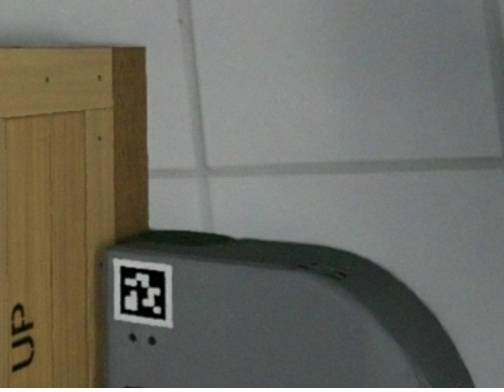

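Call:
execute_actions(
  actions=[
    {"r2":{"base":{"rotate_rad":-0.105}}},
  ],
  cameras=[],
)

Call:
execute_actions(
  actions=[
    {"r2":{"base":{"translate_m":0.29}}},
  ],
  cameras=[],
)

Call:
execute_actions(
  actions=[
    {"r2":{"base":{"rotate_rad":0.105}}},
  ],
  cameras=["r2_head_camera"],
)

Call:
execute_actions(
  actions=[
    {"r2":{"base":{"translate_m":0.24},"joints":{"lift_m":0.5,"head_tilt_rad":-1.1}}},
  ],
  cameras=["r2_head_camera","r1_nav_camera","r2_nav_camera"],
)

Scene clock: 474.63 s.
r1.base_odometry: x=+1.791 y=-0.832 heading=-0.564 (m, m, rad; r1's odometry frame)
r1.turned_by_wheels: +0.000 (rad since the last result)
r1.turned_by_imu: -0.001 (rad since the last result)
r1.base_tilt: forward=+1.2 right=+0.9 (deg)
r1.lidar_m: - - 0.15 0.24 2.49 3.21 3.12 0.62 2.49 0.24 0.15 -
r1.head_depth_mm: 2381 2029 1729 1506 938 845 1044 / 2454 2038 1724 1508 940 842 1044 / 2449 2024 1723 1503 935 840 786 / 2437 2025 1722 1514 936 841 792 / 2440 2025 1724 1506 936 840 792 / 2445 2011 1718 1510 934 839 923 / 2450 2030 1729 1499 936 838 925
r1.base_status: not commanded
r1.joint_positions: lift_m=+0.850 arm_m=+0.001 wrist_yaw_rad=+3.000 wrist_pitch_rad=-0.417 wrist_roll_rad=+0.004 gripper_m=+0.037 head_pan_rad=-0.005 head_tilt_rad=-0.992
r1.joint_status: not commanded
r1.motor_effort: left_wheel=+0(1) right_wheel=-1(0) lift_m=+22(23) arm_m=+1(1) wrist_yaw_rad=+0(0) wrist_pitch_rad=+7(7) wrist_roll_rad=-2(2) gripper_m=-1(0) head_pan_rad=+3(3) head_tilt_rad=-4(4) (%)
r1.hand_pose: x=+0.0104 y=+0.0764 z=+0.8629 quat_wxyz=(+0.195, +0.701, +0.097, +0.679) (m; r1's base frame)
r1.wrist_depth_mm: - - - - - - - / - - 545 - - - - / - - 587 - - - - / - - 359 - - - - / - - - 371 - - - / - - - 809 677 - - / - - 844 802 593 617 973
r2.base_odometry: x=+0.376 y=-1.461 heading=+2.359 (m, m, rad; r2's odometry frame)
r2.turned_by_wheels: -0.105 (rad since the last result)
r2.turned_by_imu: -0.105 (rad since the last result)
r2.base_tilt: forward=-0.8 right=-1.3 (deg)
r2.lidar_m: 0.61 0.61 0.65 2.76 2.77 3.26 2.60 3.80 2.27 1.99 1.99 2.35
r2.head_depth_mm: 3095 2545 2002 1667 1423 1243 1100 / 3365 2517 2007 1657 1421 1234 1088 / 3353 2492 1988 1656 1408 1228 1088 / 3366 2472 1979 1627 1399 1220 1090 / 3277 2430 1957 1541 1306 1216 1083 / 3225 2416 1934 1136 1144 1192 1077 / 3211 2410 1936 1135 1104 1057 1057
r2.base_status: done
r2.joint_positions: lift_m=+0.270 arm_m=+0.003 wrist_yaw_rad=+2.999 wrist_pitch_rad=-0.414 wrist_roll_rad=-0.005 gripper_m=+0.037 head_pan_rad=-0.006 head_tilt_rad=-0.853
r2.joint_status: not commanded
r2.motor_effort: left_wheel=+2(8) right_wheel=-3(8) lift_m=+28(28) arm_m=-1(1) wrist_yaw_rad=+2(1) wrist_pitch_rad=+8(9) wrist_roll_rad=+3(3) gripper_m=+0(1) head_pan_rad=+3(2) head_tilt_rad=+1(2) (%)
r2.hand_pose: x=+0.0106 y=+0.0746 z=+0.2840 quat_wxyz=(+0.194, +0.698, +0.097, +0.682) (m; r2's base frame)
r2.wrist_depth_mm: - - - - - 675 563 / - - - - 829 696 592 / - - 980 897 617 573 548 / 764 - 724 752 595 464 452 / 616 604 628 610 583 482 498 / 525 517 - 518 525 501 491 / 457 - - - 415 433 427
r3.base_odometry: x=-0.806 y=-1.283 heading=+1.331 (m, m, rad; r3's odometry frame)
r3.turned_by_wheels: +0.000 (rad since the last result)
r3.turned_by_imu: -0.001 (rad since the last result)
r3.base_tilt: forward=-0.6 right=-0.8 (deg)
r3.lidar_m: - - 2.19 2.04 2.07 2.63 3.09 4.33 0.26 0.24 0.15 -
r3.head_depth_mm: 2611 2122 1791 1553 962 859 934 / 2570 2096 1773 1543 954 855 801 / 2543 2077 1755 1524 944 847 1005 / 2491 2053 1745 1520 941 841 796 / 2457 2028 1727 1501 965 865 792 / 2429 2006 1709 1493 1319 1185 1087 / 2400 1984 1699 1481 1306 1175 1072
r3.base_status: not commanded
r3.joint_positions: lift_m=+0.550 arm_m=+0.000 wrist_yaw_rad=+2.999 wrist_pitch_rad=-0.420 wrist_roll_rad=+0.006 gripper_m=+0.037 head_pan_rad=-0.006 head_tilt_rad=-0.990
r3.joint_status: not commanded
r3.motor_effort: left_wheel=+0(0) right_wheel=+1(1) lift_m=+23(22) arm_m=-2(2) wrist_yaw_rad=+0(1) wrist_pitch_rad=+10(10) wrist_roll_rad=-1(1) gripper_m=-1(0) head_pan_rad=+3(3) head_tilt_rad=-3(3) (%)
r3.hand_pose: x=+0.0105 y=+0.0765 z=+0.5619 quat_wxyz=(+0.197, +0.702, +0.097, +0.677) (m; r3's base frame)
r3.wrist_depth_mm: - - - - - - - / - - - - - - - / - - - - - - - / - - - - - - - / 956 978 - - 984 998 984 / 804 795 - 817 846 839 818 / 699 690 703 699 687 702 706
pictures: none
No camera images: the call's "cameras" was empty. Leave "cameras" out to get every camera's image.

Scene clock: 477.33 s.
r1.base_odometry: x=+1.791 y=-0.832 heading=-0.564 (m, m, rad; r1's odometry frame)
r1.turned_by_wheels: +0.000 (rad since the last result)
r1.turned_by_imu: +0.000 (rad since the last result)
r1.base_tilt: forward=+1.2 right=+0.9 (deg)
r1.lidar_m: - - 0.15 0.24 2.49 3.21 3.12 0.39 0.45 0.24 0.15 -
r1.head_depth_mm: 2400 2052 1730 1512 937 843 1045 / 2451 2016 1726 1508 935 840 1045 / 2443 2025 1727 1503 938 841 784 / 2449 2022 1733 1502 936 842 793 / 2437 2019 1720 1509 937 840 794 / 2425 2029 1721 1498 934 839 923 / 2455 2015 1722 1497 936 839 925
r1.base_status: not commanded
r1.joint_positions: lift_m=+0.850 arm_m=+0.001 wrist_yaw_rad=+3.000 wrist_pitch_rad=-0.417 wrist_roll_rad=+0.004 gripper_m=+0.037 head_pan_rad=-0.005 head_tilt_rad=-0.992
r1.joint_status: not commanded
r1.motor_effort: left_wheel=+0(1) right_wheel=-1(1) lift_m=+22(22) arm_m=+1(1) wrist_yaw_rad=+0(0) wrist_pitch_rad=+7(7) wrist_roll_rad=-2(2) gripper_m=-1(0) head_pan_rad=+3(3) head_tilt_rad=-4(4) (%)
r1.hand_pose: x=+0.0104 y=+0.0764 z=+0.8629 quat_wxyz=(+0.195, +0.701, +0.097, +0.679) (m; r1's base frame)
r1.wrist_depth_mm: - - - - - - - / - - 544 - - - - / - - 601 - - - - / - - 361 - - - - / - - - 371 - - - / - - - 805 673 - - / - - 858 790 593 609 967
r2.base_odometry: x=+0.170 y=-1.256 heading=+2.359 (m, m, rad; r2's odometry frame)
r2.turned_by_wheels: +0.000 (rad since the last result)
r2.turned_by_imu: +0.000 (rad since the last result)
r2.base_tilt: forward=-0.6 right=-1.1 (deg)
r2.lidar_m: 0.35 0.32 0.40 0.56 2.83 3.33 2.90 3.69 2.19 1.92 1.93 2.27
r2.head_depth_mm: 3049 2551 2011 1675 1415 1238 1097 / 3372 2511 2005 1657 1417 1232 1093 / 3372 2476 1975 1640 1405 1225 1097 / 3306 2480 1958 1637 1400 1222 1085 / 3275 2461 1954 1615 1343 1169 1082 / 3226 2427 1948 1618 982 890 1082 / 3195 2417 1935 1608 969 882 956
r2.base_status: done
r2.joint_positions: lift_m=+0.270 arm_m=+0.003 wrist_yaw_rad=+2.999 wrist_pitch_rad=-0.414 wrist_roll_rad=-0.005 gripper_m=+0.037 head_pan_rad=-0.006 head_tilt_rad=-0.852
r2.joint_status: not commanded
r2.motor_effort: left_wheel=+2(8) right_wheel=-3(5) lift_m=+28(28) arm_m=-1(1) wrist_yaw_rad=+1(1) wrist_pitch_rad=+8(9) wrist_roll_rad=+3(3) gripper_m=-1(0) head_pan_rad=+3(3) head_tilt_rad=+2(2) (%)
r2.hand_pose: x=+0.0106 y=+0.0746 z=+0.2840 quat_wxyz=(+0.194, +0.698, +0.097, +0.682) (m; r2's base frame)
r2.wrist_depth_mm: - - - 827 567 398 304 / - - - 801 599 407 316 / - - 761 594 541 427 320 / 764 - 563 452 446 431 329 / 620 608 507 398 431 449 340 / 513 511 - 437 492 468 350 / 459 - - - 421 436 356
r3.base_odometry: x=-0.806 y=-1.283 heading=+1.331 (m, m, rad; r3's odometry frame)
r3.turned_by_wheels: +0.000 (rad since the last result)
r3.turned_by_imu: +0.000 (rad since the last result)
r3.base_tilt: forward=-0.7 right=-1.0 (deg)
r3.lidar_m: - - 2.18 2.03 2.06 2.64 3.10 4.33 0.26 0.24 0.15 -
r3.head_depth_mm: 2601 2125 1795 1548 961 860 932 / 2568 2079 1771 1544 954 855 804 / 2550 2065 1757 1531 948 847 1003 / 2491 2052 1745 1519 939 844 795 / 2462 2036 1727 1509 968 863 793 / 2426 1999 1710 1492 1320 1183 1091 / 2402 1988 1690 1480 1312 1179 1070
r3.base_status: not commanded
r3.joint_positions: lift_m=+0.550 arm_m=+0.000 wrist_yaw_rad=+2.999 wrist_pitch_rad=-0.420 wrist_roll_rad=+0.006 gripper_m=+0.037 head_pan_rad=-0.006 head_tilt_rad=-0.990
r3.joint_status: not commanded
r3.motor_effort: left_wheel=+0(0) right_wheel=+0(1) lift_m=+23(22) arm_m=-2(2) wrist_yaw_rad=+1(2) wrist_pitch_rad=+10(10) wrist_roll_rad=-1(1) gripper_m=+0(0) head_pan_rad=+3(2) head_tilt_rad=-3(3) (%)
r3.hand_pose: x=+0.0105 y=+0.0765 z=+0.5619 quat_wxyz=(+0.197, +0.702, +0.097, +0.677) (m; r3's base frame)
r3.wrist_depth_mm: - - - - - - - / - - - - - - - / - - - - - - - / - - - - - - - / 980 973 - - 947 980 996 / 806 825 - 816 842 818 847 / 692 697 711 710 684 725 720
pictures: none
No camera images: the call's "cameras" was empty. Leave "cameras" out to get every camera's image.

Scene clock: 478.17 s.
r1.base_odometry: x=+1.791 y=-0.832 heading=-0.564 (m, m, rad; r1's odometry frame)
r1.turned_by_wheels: +0.000 (rad since the last result)
r1.turned_by_imu: +0.000 (rad since the last result)
r1.base_tilt: forward=+1.2 right=+0.7 (deg)
r1.lidar_m: - - 0.15 0.24 2.49 3.20 3.11 0.40 0.45 0.24 0.15 -
r1.head_depth_mm: 2372 2035 1725 1511 936 843 1046 / 2439 2017 1733 1507 936 843 1048 / 2447 2020 1722 1508 937 842 783 / 2480 2017 1726 1507 936 842 795 / 2454 2025 1727 1505 935 840 793 / 2404 2026 1714 1500 934 838 921 / 2435 2018 1722 1495 933 837 926
r1.base_status: not commanded
r1.joint_positions: lift_m=+0.850 arm_m=+0.001 wrist_yaw_rad=+3.000 wrist_pitch_rad=-0.417 wrist_roll_rad=+0.004 gripper_m=+0.037 head_pan_rad=-0.005 head_tilt_rad=-0.992
r1.joint_status: not commanded
r1.motor_effort: left_wheel=+1(0) right_wheel=+0(0) lift_m=+22(22) arm_m=+1(1) wrist_yaw_rad=+1(1) wrist_pitch_rad=+7(6) wrist_roll_rad=-2(2) gripper_m=+0(0) head_pan_rad=+3(3) head_tilt_rad=-5(4) (%)
r1.hand_pose: x=+0.0104 y=+0.0764 z=+0.8629 quat_wxyz=(+0.195, +0.701, +0.097, +0.679) (m; r1's base frame)
r1.wrist_depth_mm: - - - - - - - / - - 548 - - - - / - - 586 - - - - / - - 363 - - - - / - - - 371 - - - / - - - 799 674 - - / 991 - 855 805 602 615 980
r2.base_odometry: x=+0.170 y=-1.256 heading=+2.464 (m, m, rad; r2's odometry frame)
r2.turned_by_wheels: +0.105 (rad since the last result)
r2.turned_by_imu: +0.104 (rad since the last result)
r2.base_tilt: forward=-0.6 right=-1.2 (deg)
r2.lidar_m: 0.32 0.33 0.44 0.84 2.85 3.58 2.89 3.15 2.08 1.92 1.95 2.44
r2.head_depth_mm: 3358 2546 2015 1667 1422 1240 1099 / 3408 2520 2003 1657 1410 1232 1093 / 3343 2536 1989 1649 1406 1235 1088 / 3304 2461 1979 1645 1393 1228 1091 / 3240 2448 1948 1620 1002 966 1083 / 3227 2436 1943 1607 978 902 1057 / 3169 2416 1940 1608 974 897 948
r2.base_status: done
r2.joint_positions: lift_m=+0.270 arm_m=+0.003 wrist_yaw_rad=+2.999 wrist_pitch_rad=-0.414 wrist_roll_rad=-0.005 gripper_m=+0.037 head_pan_rad=-0.006 head_tilt_rad=-0.852
r2.joint_status: not commanded
r2.motor_effort: left_wheel=-1(7) right_wheel=+1(8) lift_m=+28(28) arm_m=-1(1) wrist_yaw_rad=+1(1) wrist_pitch_rad=+9(9) wrist_roll_rad=+3(3) gripper_m=+0(0) head_pan_rad=+3(2) head_tilt_rad=+1(2) (%)
r2.hand_pose: x=+0.0106 y=+0.0746 z=+0.2840 quat_wxyz=(+0.194, +0.698, +0.097, +0.682) (m; r2's base frame)
r2.wrist_depth_mm: - - - - 632 436 331 / - - - 845 646 454 332 / - - 909 590 548 466 336 / 768 - 728 451 445 434 351 / 631 615 634 413 401 435 357 / 521 517 - 456 461 469 359 / 457 - - - 423 435 372
r3.base_odometry: x=-0.806 y=-1.283 heading=+1.331 (m, m, rad; r3's odometry frame)
r3.turned_by_wheels: +0.000 (rad since the last result)
r3.turned_by_imu: +0.000 (rad since the last result)
r3.base_tilt: forward=-0.6 right=-0.8 (deg)
r3.lidar_m: - - 2.19 2.04 2.07 2.64 3.08 4.34 0.26 0.24 0.15 -
r3.head_depth_mm: 2599 2122 1781 1553 957 861 935 / 2564 2084 1772 1542 954 853 803 / 2540 2080 1757 1528 947 848 1003 / 2500 2033 1748 1518 941 842 795 / 2475 2038 1731 1501 970 865 792 / 2431 2003 1707 1496 1326 1187 1091 / 2380 1989 1686 1470 1310 1174 1068
r3.base_status: not commanded
r3.joint_positions: lift_m=+0.550 arm_m=+0.000 wrist_yaw_rad=+2.999 wrist_pitch_rad=-0.420 wrist_roll_rad=+0.006 gripper_m=+0.037 head_pan_rad=-0.006 head_tilt_rad=-0.990
r3.joint_status: not commanded
r3.motor_effort: left_wheel=+0(0) right_wheel=+0(0) lift_m=+23(23) arm_m=-2(2) wrist_yaw_rad=+0(0) wrist_pitch_rad=+10(10) wrist_roll_rad=-1(1) gripper_m=+0(0) head_pan_rad=+3(3) head_tilt_rad=-3(3) (%)
r3.hand_pose: x=+0.0105 y=+0.0765 z=+0.5619 quat_wxyz=(+0.197, +0.702, +0.097, +0.677) (m; r3's base frame)
r3.wrist_depth_mm: - - - - - - - / - - - - - - - / - - - - - - - / - - - - - - - / 977 968 - - - 966 - / 800 802 - 828 854 827 824 / 689 681 693 704 694 709 696
pictures: r2_head_camera (sideways: a quarter turn clockwise sets it upright)
camera_calibration (this result's frames):
r2_head_camera: T_world_to_cam=[[-0.775198, -0.00327083, -0.63171, 0.842426], [0.0326607, 0.998442, -0.045249, 0.0561275], [0.630874, -0.055709, -0.773883, 0.95886], [0, 0, 0, 1]] pos_world=[0.0462941, 0.00013253, 1.27675]
Images, in order (width x height): r2_head_camera 896x504.

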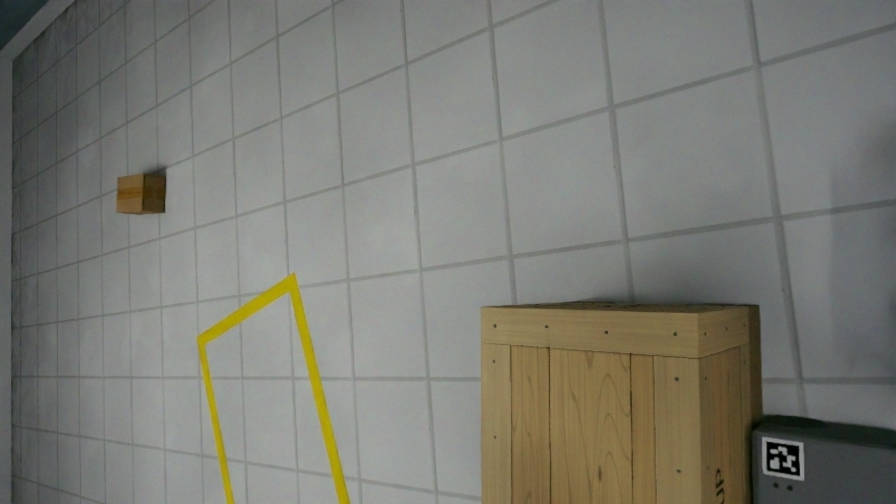

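Scene clock: 481.90 s.
r1.base_odometry: x=+1.791 y=-0.832 heading=-0.564 (m, m, rad; r1's odometry frame)
r1.turned_by_wheels: +0.000 (rad since the last result)
r1.turned_by_imu: -0.001 (rad since the last result)
r1.base_tilt: forward=+1.2 right=+0.9 (deg)
r1.lidar_m: - - 0.15 0.24 2.49 3.19 3.13 3.67 0.28 0.24 0.15 -
r1.head_depth_mm: 2391 2040 1737 1502 936 843 916 / 2458 2027 1723 1509 940 841 926 / 2441 2017 1717 1500 936 842 783 / 2449 2013 1723 1504 936 840 794 / 2428 2022 1725 1497 936 841 792 / 2433 2039 1725 1505 933 839 924 / 2428 2009 1723 1503 933 840 923
r1.base_status: not commanded
r1.joint_positions: lift_m=+0.850 arm_m=+0.001 wrist_yaw_rad=+3.000 wrist_pitch_rad=-0.417 wrist_roll_rad=+0.004 gripper_m=+0.037 head_pan_rad=-0.005 head_tilt_rad=-0.992
r1.joint_status: not commanded
r1.motor_effort: left_wheel=+1(1) right_wheel=-1(0) lift_m=+22(23) arm_m=+1(1) wrist_yaw_rad=-1(0) wrist_pitch_rad=+7(7) wrist_roll_rad=-2(2) gripper_m=+0(0) head_pan_rad=+3(3) head_tilt_rad=-4(5) (%)
r1.hand_pose: x=+0.0104 y=+0.0764 z=+0.8629 quat_wxyz=(+0.195, +0.701, +0.097, +0.679) (m; r1's base frame)
r1.wrist_depth_mm: - - - - - - - / - - 544 - - - - / - - 595 - - - - / - - 361 - - - - / - - - 374 - - - / - - - 822 671 - - / - - 849 793 601 610 989
r2.base_odometry: x=-0.017 y=-1.106 heading=+2.464 (m, m, rad; r2's odometry frame)
r2.turned_by_wheels: +0.000 (rad since the last result)
r2.turned_by_imu: +0.000 (rad since the last result)
r2.base_tilt: forward=-0.8 right=-1.2 (deg)
r2.lidar_m: 0.23 0.16 0.15 0.28 2.89 3.61 3.12 3.09 2.05 1.89 1.92 2.40
r2.head_depth_mm: 2041 1768 1586 1423 1296 1183 1090 / 2026 1764 1571 1414 1284 1193 - / 1995 1767 1555 1409 1286 1182 - / 2004 1742 1560 1401 1272 1183 - / 1987 1732 1546 1388 913 1005 - / 1952 1725 1538 1381 886 842 1079 / 1965 1708 1525 1381 881 840 950
r2.base_status: done
r2.joint_positions: lift_m=+0.500 arm_m=+0.003 wrist_yaw_rad=+2.999 wrist_pitch_rad=-0.414 wrist_roll_rad=-0.005 gripper_m=+0.037 head_pan_rad=-0.006 head_tilt_rad=-1.087
r2.joint_status: all done
r2.motor_effort: left_wheel=-2(7) right_wheel=+2(7) lift_m=+56(59) arm_m=-1(1) wrist_yaw_rad=+1(1) wrist_pitch_rad=+9(8) wrist_roll_rad=+3(3) gripper_m=+0(0) head_pan_rad=+3(2) head_tilt_rad=-9(35) (%)
r2.hand_pose: x=+0.0106 y=+0.0746 z=+0.5131 quat_wxyz=(+0.194, +0.698, +0.097, +0.682) (m; r2's base frame)
r2.wrist_depth_mm: - - - - - - - / - - - 883 864 - - / - - - 645 610 606 - / - - 837 531 460 454 449 / 953 956 721 619 378 374 373 / 796 797 - 570 330 318 311 / 691 664 - 506 275 271 272
r3.base_odometry: x=-0.806 y=-1.283 heading=+1.331 (m, m, rad; r3's odometry frame)
r3.turned_by_wheels: +0.000 (rad since the last result)
r3.turned_by_imu: +0.000 (rad since the last result)
r3.base_tilt: forward=-0.6 right=-0.7 (deg)
r3.lidar_m: - - 2.18 2.04 2.06 2.64 3.08 4.32 0.26 0.24 0.15 -
r3.head_depth_mm: 2607 2114 1792 1554 961 859 931 / 2564 2101 1788 1541 953 854 801 / 2535 2075 1766 1526 945 848 1001 / 2509 2054 1746 1515 940 842 794 / 2471 2027 1730 1505 964 863 792 / 2425 2012 1720 1487 1323 1189 1089 / 2390 1976 1689 1478 1311 1180 1067
r3.base_status: not commanded
r3.joint_positions: lift_m=+0.550 arm_m=+0.000 wrist_yaw_rad=+2.999 wrist_pitch_rad=-0.420 wrist_roll_rad=+0.006 gripper_m=+0.037 head_pan_rad=-0.006 head_tilt_rad=-0.990
r3.joint_status: not commanded
r3.motor_effort: left_wheel=+0(0) right_wheel=+1(1) lift_m=+23(23) arm_m=-2(2) wrist_yaw_rad=+1(1) wrist_pitch_rad=+10(10) wrist_roll_rad=-1(1) gripper_m=+0(1) head_pan_rad=+3(1) head_tilt_rad=-3(3) (%)
r3.hand_pose: x=+0.0105 y=+0.0765 z=+0.5619 quat_wxyz=(+0.197, +0.702, +0.097, +0.677) (m; r3's base frame)
r3.wrist_depth_mm: - - - - - - - / - - - - - - - / - - - - - - - / - - - - - - - / 967 981 - - 989 975 983 / 800 810 - 830 844 816 856 / 691 700 711 692 687 716 712
pictures: r1_nav_camera (sideways: a quarter turn counterclockwise sets it upright), r2_head_camera (sideways: a quarter turn clockwise sets it upright), r2_nav_camera (sideways: a quarter turn counterclockwise sets it upright)
camera_calibration (this result's frames):
r1_nav_camera: T_world_to_cam=[[0.83049, 0.0309973, 0.55617, -0.691631], [-0.00162948, -0.998311, 0.0580725, -0.0206768], [0.557031, -0.0491349, -0.829037, 1.03272], [0, 0, 0, 1]] pos_world=[-0.000899337, 0.0515395, 1.24203]
r2_head_camera: T_world_to_cam=[[-0.901076, -0.00247824, -0.433655, 0.585184], [0.0213859, 0.998513, -0.0501433, 0.0625535], [0.433134, -0.0544571, -0.899683, 1.12359], [0, 0, 0, 1]] pos_world=[0.0392936, 0.000176918, 1.26778]
r2_nav_camera: T_world_to_cam=[[0.885142, 0.0385366, 0.463722, -0.567708], [0.0412869, -0.999138, 0.00422387, 0.0527155], [0.463486, 0.0154069, -0.88597, 1.10698], [0, 0, 0, 1]] pos_world=[-0.0127423, 0.0574925, 1.24378]
Images, in order (width x height): r1_nav_camera 672x504, r2_head_camera 896x504, r2_nav_camera 672x504.

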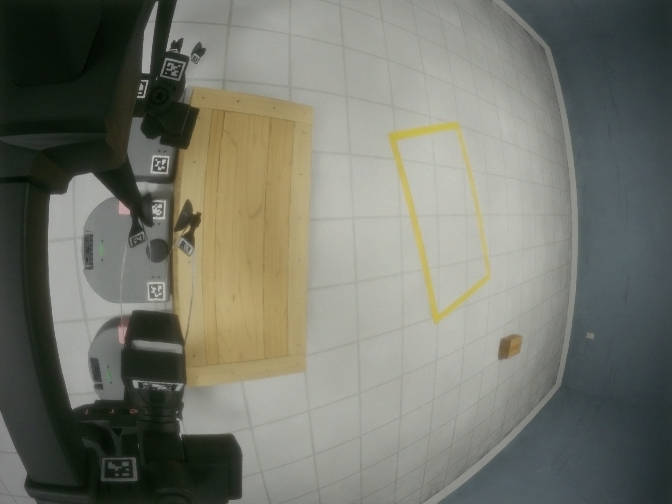

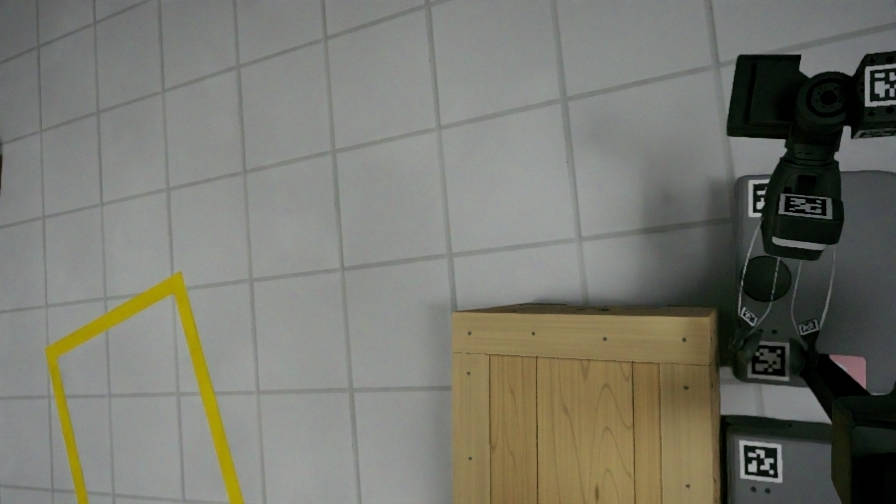

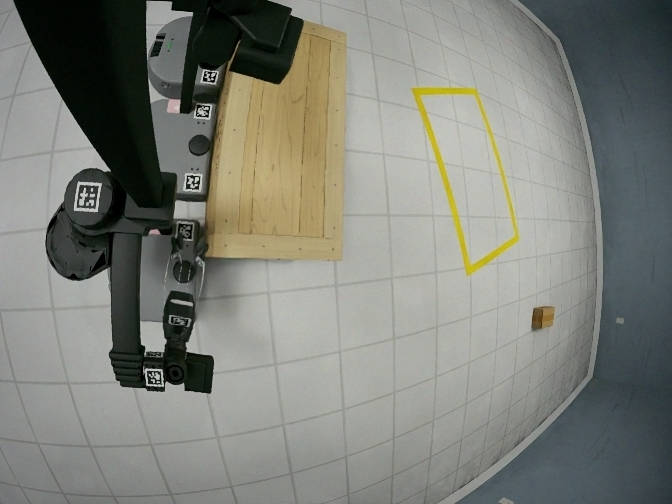

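Call:
execute_actions(
  actions=[],
  cameras=["r1_head_camera","r2_head_camera","r3_head_camera","r1_nav_camera"],
)

Scene clock: 506.50 s.
r1.base_odometry: x=+1.791 y=-0.832 heading=-0.564 (m, m, rad; r1's odometry frame)
r1.turned_by_wheels: +0.000 (rad since the last result)
r1.turned_by_imu: +0.000 (rad since the last result)
r1.base_tilt: forward=+1.2 right=+0.9 (deg)
r1.lidar_m: - - 0.15 0.24 2.49 3.19 3.11 3.67 0.28 0.24 0.15 -
r1.head_depth_mm: 2374 2033 1727 1509 933 842 914 / 2447 2015 1739 1503 937 844 924 / 2437 2030 1733 1498 937 840 783 / 2478 2014 1720 1504 936 842 793 / 2434 2017 1720 1500 935 841 793 / 2440 2012 1721 1508 935 839 923 / 2443 2013 1721 1496 935 837 924
r1.base_status: not commanded
r1.joint_positions: lift_m=+0.850 arm_m=+0.001 wrist_yaw_rad=+3.000 wrist_pitch_rad=-0.417 wrist_roll_rad=+0.004 gripper_m=+0.037 head_pan_rad=-0.005 head_tilt_rad=-0.992
r1.joint_status: not commanded
r1.motor_effort: left_wheel=+0(1) right_wheel=+0(0) lift_m=+23(23) arm_m=+1(1) wrist_yaw_rad=+0(0) wrist_pitch_rad=+7(7) wrist_roll_rad=-2(2) gripper_m=+0(0) head_pan_rad=+3(3) head_tilt_rad=-5(5) (%)
r1.hand_pose: x=+0.0104 y=+0.0764 z=+0.8629 quat_wxyz=(+0.195, +0.701, +0.097, +0.679) (m; r1's base frame)
r1.wrist_depth_mm: - - - - - - - / - - 548 - - - - / - - 595 - - - - / - - 359 - - - - / - - - 372 - - - / - - - 806 665 - - / - - 846 803 602 603 959
r2.base_odometry: x=-0.017 y=-1.106 heading=+2.464 (m, m, rad; r2's odometry frame)
r2.turned_by_wheels: +0.000 (rad since the last result)
r2.turned_by_imu: -0.001 (rad since the last result)
r2.base_tilt: forward=-0.6 right=-1.2 (deg)
r2.lidar_m: 0.23 0.15 0.15 0.28 2.89 3.64 3.12 3.09 2.05 1.89 1.91 2.41
r2.head_depth_mm: 2058 1788 1589 1422 1291 1178 1094 / 2034 1772 1579 1417 1285 1191 - / 2019 1758 1572 1407 1278 1186 - / 1976 1747 1550 1400 1282 1181 - / 1979 1724 1551 1391 914 1008 - / 1964 1731 1522 1379 887 843 1082 / 1962 1710 1524 1382 883 838 957
r2.base_status: done
r2.joint_positions: lift_m=+0.500 arm_m=+0.003 wrist_yaw_rad=+2.999 wrist_pitch_rad=-0.414 wrist_roll_rad=-0.005 gripper_m=+0.037 head_pan_rad=-0.006 head_tilt_rad=-1.087
r2.joint_status: all done
r2.motor_effort: left_wheel=-2(7) right_wheel=+2(7) lift_m=+56(59) arm_m=-1(1) wrist_yaw_rad=+1(1) wrist_pitch_rad=+9(8) wrist_roll_rad=+3(3) gripper_m=+0(0) head_pan_rad=+1(2) head_tilt_rad=-9(35) (%)
r2.hand_pose: x=+0.0106 y=+0.0746 z=+0.5131 quat_wxyz=(+0.194, +0.698, +0.097, +0.682) (m; r2's base frame)
r2.wrist_depth_mm: - - - - - - - / - - - 886 854 - - / - - - 655 603 595 - / - - 833 531 465 454 464 / 944 937 711 621 376 378 374 / 796 792 - 570 324 315 315 / 691 665 - 516 275 270 271
r3.base_odometry: x=-0.806 y=-1.283 heading=+1.331 (m, m, rad; r3's odometry frame)
r3.turned_by_wheels: +0.000 (rad since the last result)
r3.turned_by_imu: +0.000 (rad since the last result)
r3.base_tilt: forward=-0.7 right=-0.8 (deg)
r3.lidar_m: - - 2.18 2.04 2.07 2.63 3.10 4.34 0.26 0.24 0.15 -
r3.head_depth_mm: 2601 2116 1780 1553 962 860 929 / 2551 2097 1765 1538 954 853 804 / 2511 2065 1755 1527 946 847 1007 / 2501 2039 1749 1512 938 845 794 / 2475 2013 1725 1497 970 864 791 / 2434 1998 1712 1490 1325 1185 1090 / 2397 1979 1697 1485 1315 1177 1068
r3.base_status: not commanded
r3.joint_positions: lift_m=+0.550 arm_m=+0.000 wrist_yaw_rad=+2.999 wrist_pitch_rad=-0.420 wrist_roll_rad=+0.006 gripper_m=+0.037 head_pan_rad=-0.006 head_tilt_rad=-0.990
r3.joint_status: not commanded
r3.motor_effort: left_wheel=+0(0) right_wheel=+1(1) lift_m=+23(23) arm_m=-2(2) wrist_yaw_rad=+1(1) wrist_pitch_rad=+11(10) wrist_roll_rad=-1(1) gripper_m=-1(1) head_pan_rad=+3(1) head_tilt_rad=-3(3) (%)
r3.hand_pose: x=+0.0105 y=+0.0765 z=+0.5619 quat_wxyz=(+0.197, +0.702, +0.097, +0.677) (m; r3's base frame)
r3.wrist_depth_mm: - - - - - - - / - - - - - - - / - - - - - - - / - - - - - - - / 951 956 - - 982 980 - / 796 825 - 823 858 841 837 / 680 703 691 694 686 707 724
pictures: r1_head_camera (sideways: a quarter turn clockwise sets it upright), r1_nav_camera (sideways: a quarter turn counterclockwise sets it upright), r2_head_camera (sideways: a quarter turn clockwise sets it upright), r3_head_camera (sideways: a quarter turn clockwise sets it upright)
camera_calibration (this result's frames):
r1_head_camera: T_world_to_cam=[[-0.845572, -0.0336108, -0.532802, 0.716839], [-0.0403524, 0.999185, 0.00100866, 0.00148885], [0.532334, 0.0223527, -0.84624, 1.05759], [0, 0, 0, 1]] pos_world=[0.0432085, -0.00103409, 1.27691]
r1_nav_camera: T_world_to_cam=[[0.83049, 0.0309973, 0.55617, -0.691631], [-0.00162949, -0.998311, 0.0580725, -0.0206768], [0.557031, -0.0491349, -0.829037, 1.03272], [0, 0, 0, 1]] pos_world=[-0.000899322, 0.0515395, 1.24203]
r2_head_camera: T_world_to_cam=[[-0.901076, -0.00247804, -0.433655, 0.585184], [0.0213862, 0.998513, -0.0501433, 0.0625535], [0.433134, -0.0544572, -0.899683, 1.12359], [0, 0, 0, 1]] pos_world=[0.0392936, 0.00017691, 1.26778]
r3_head_camera: T_world_to_cam=[[-0.837244, -0.0360571, -0.545639, 0.728174], [-0.00233047, 0.99805, -0.0623774, 0.0771975], [0.546824, -0.0509536, -0.835696, 1.04345], [0, 0, 0, 1]] pos_world=[0.0392552, 0.00237637, 1.27414]
Images, in order (width x height): r1_head_camera 896x504, r1_nav_camera 672x504, r2_head_camera 896x504, r3_head_camera 896x504.

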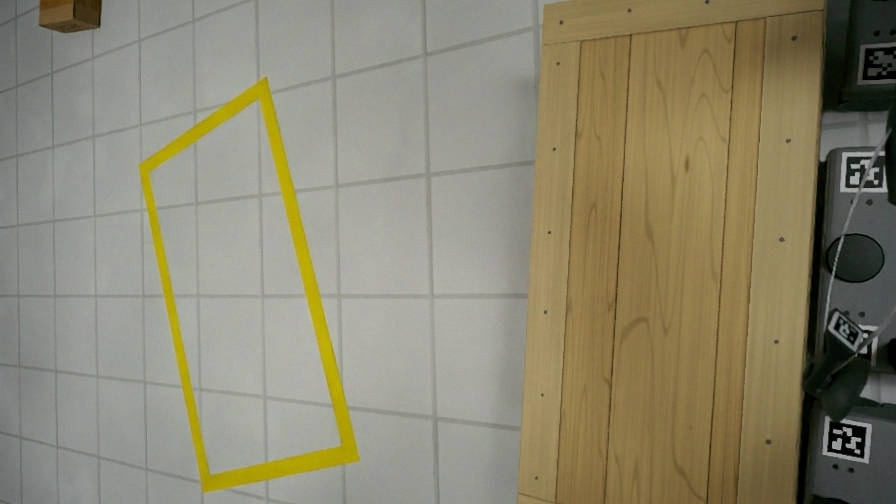

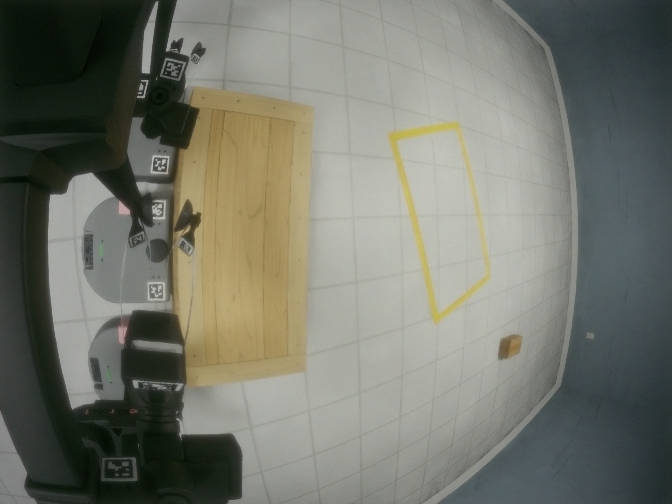

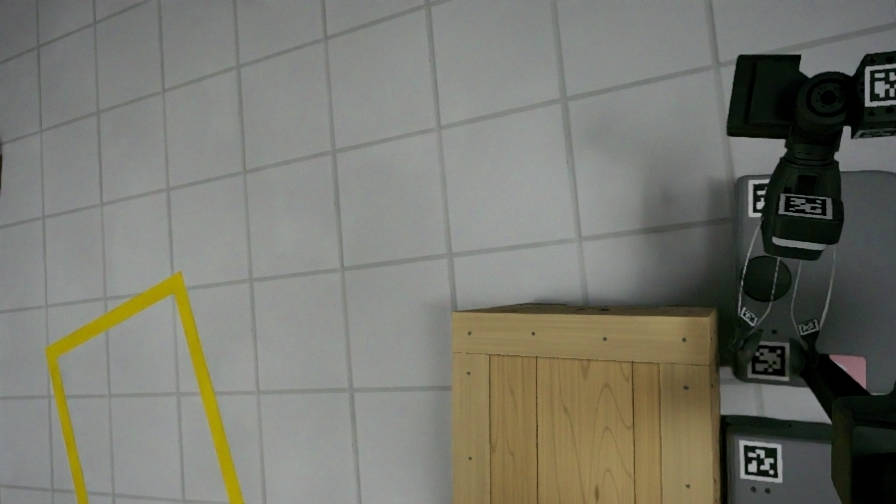

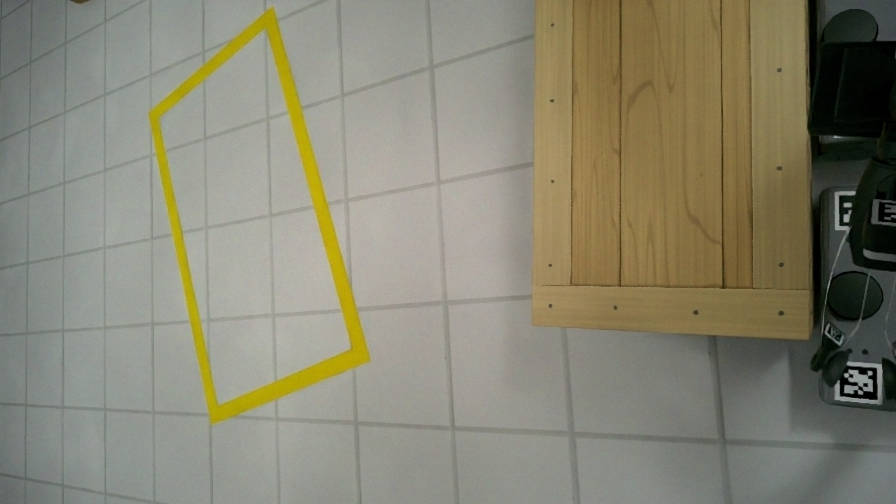

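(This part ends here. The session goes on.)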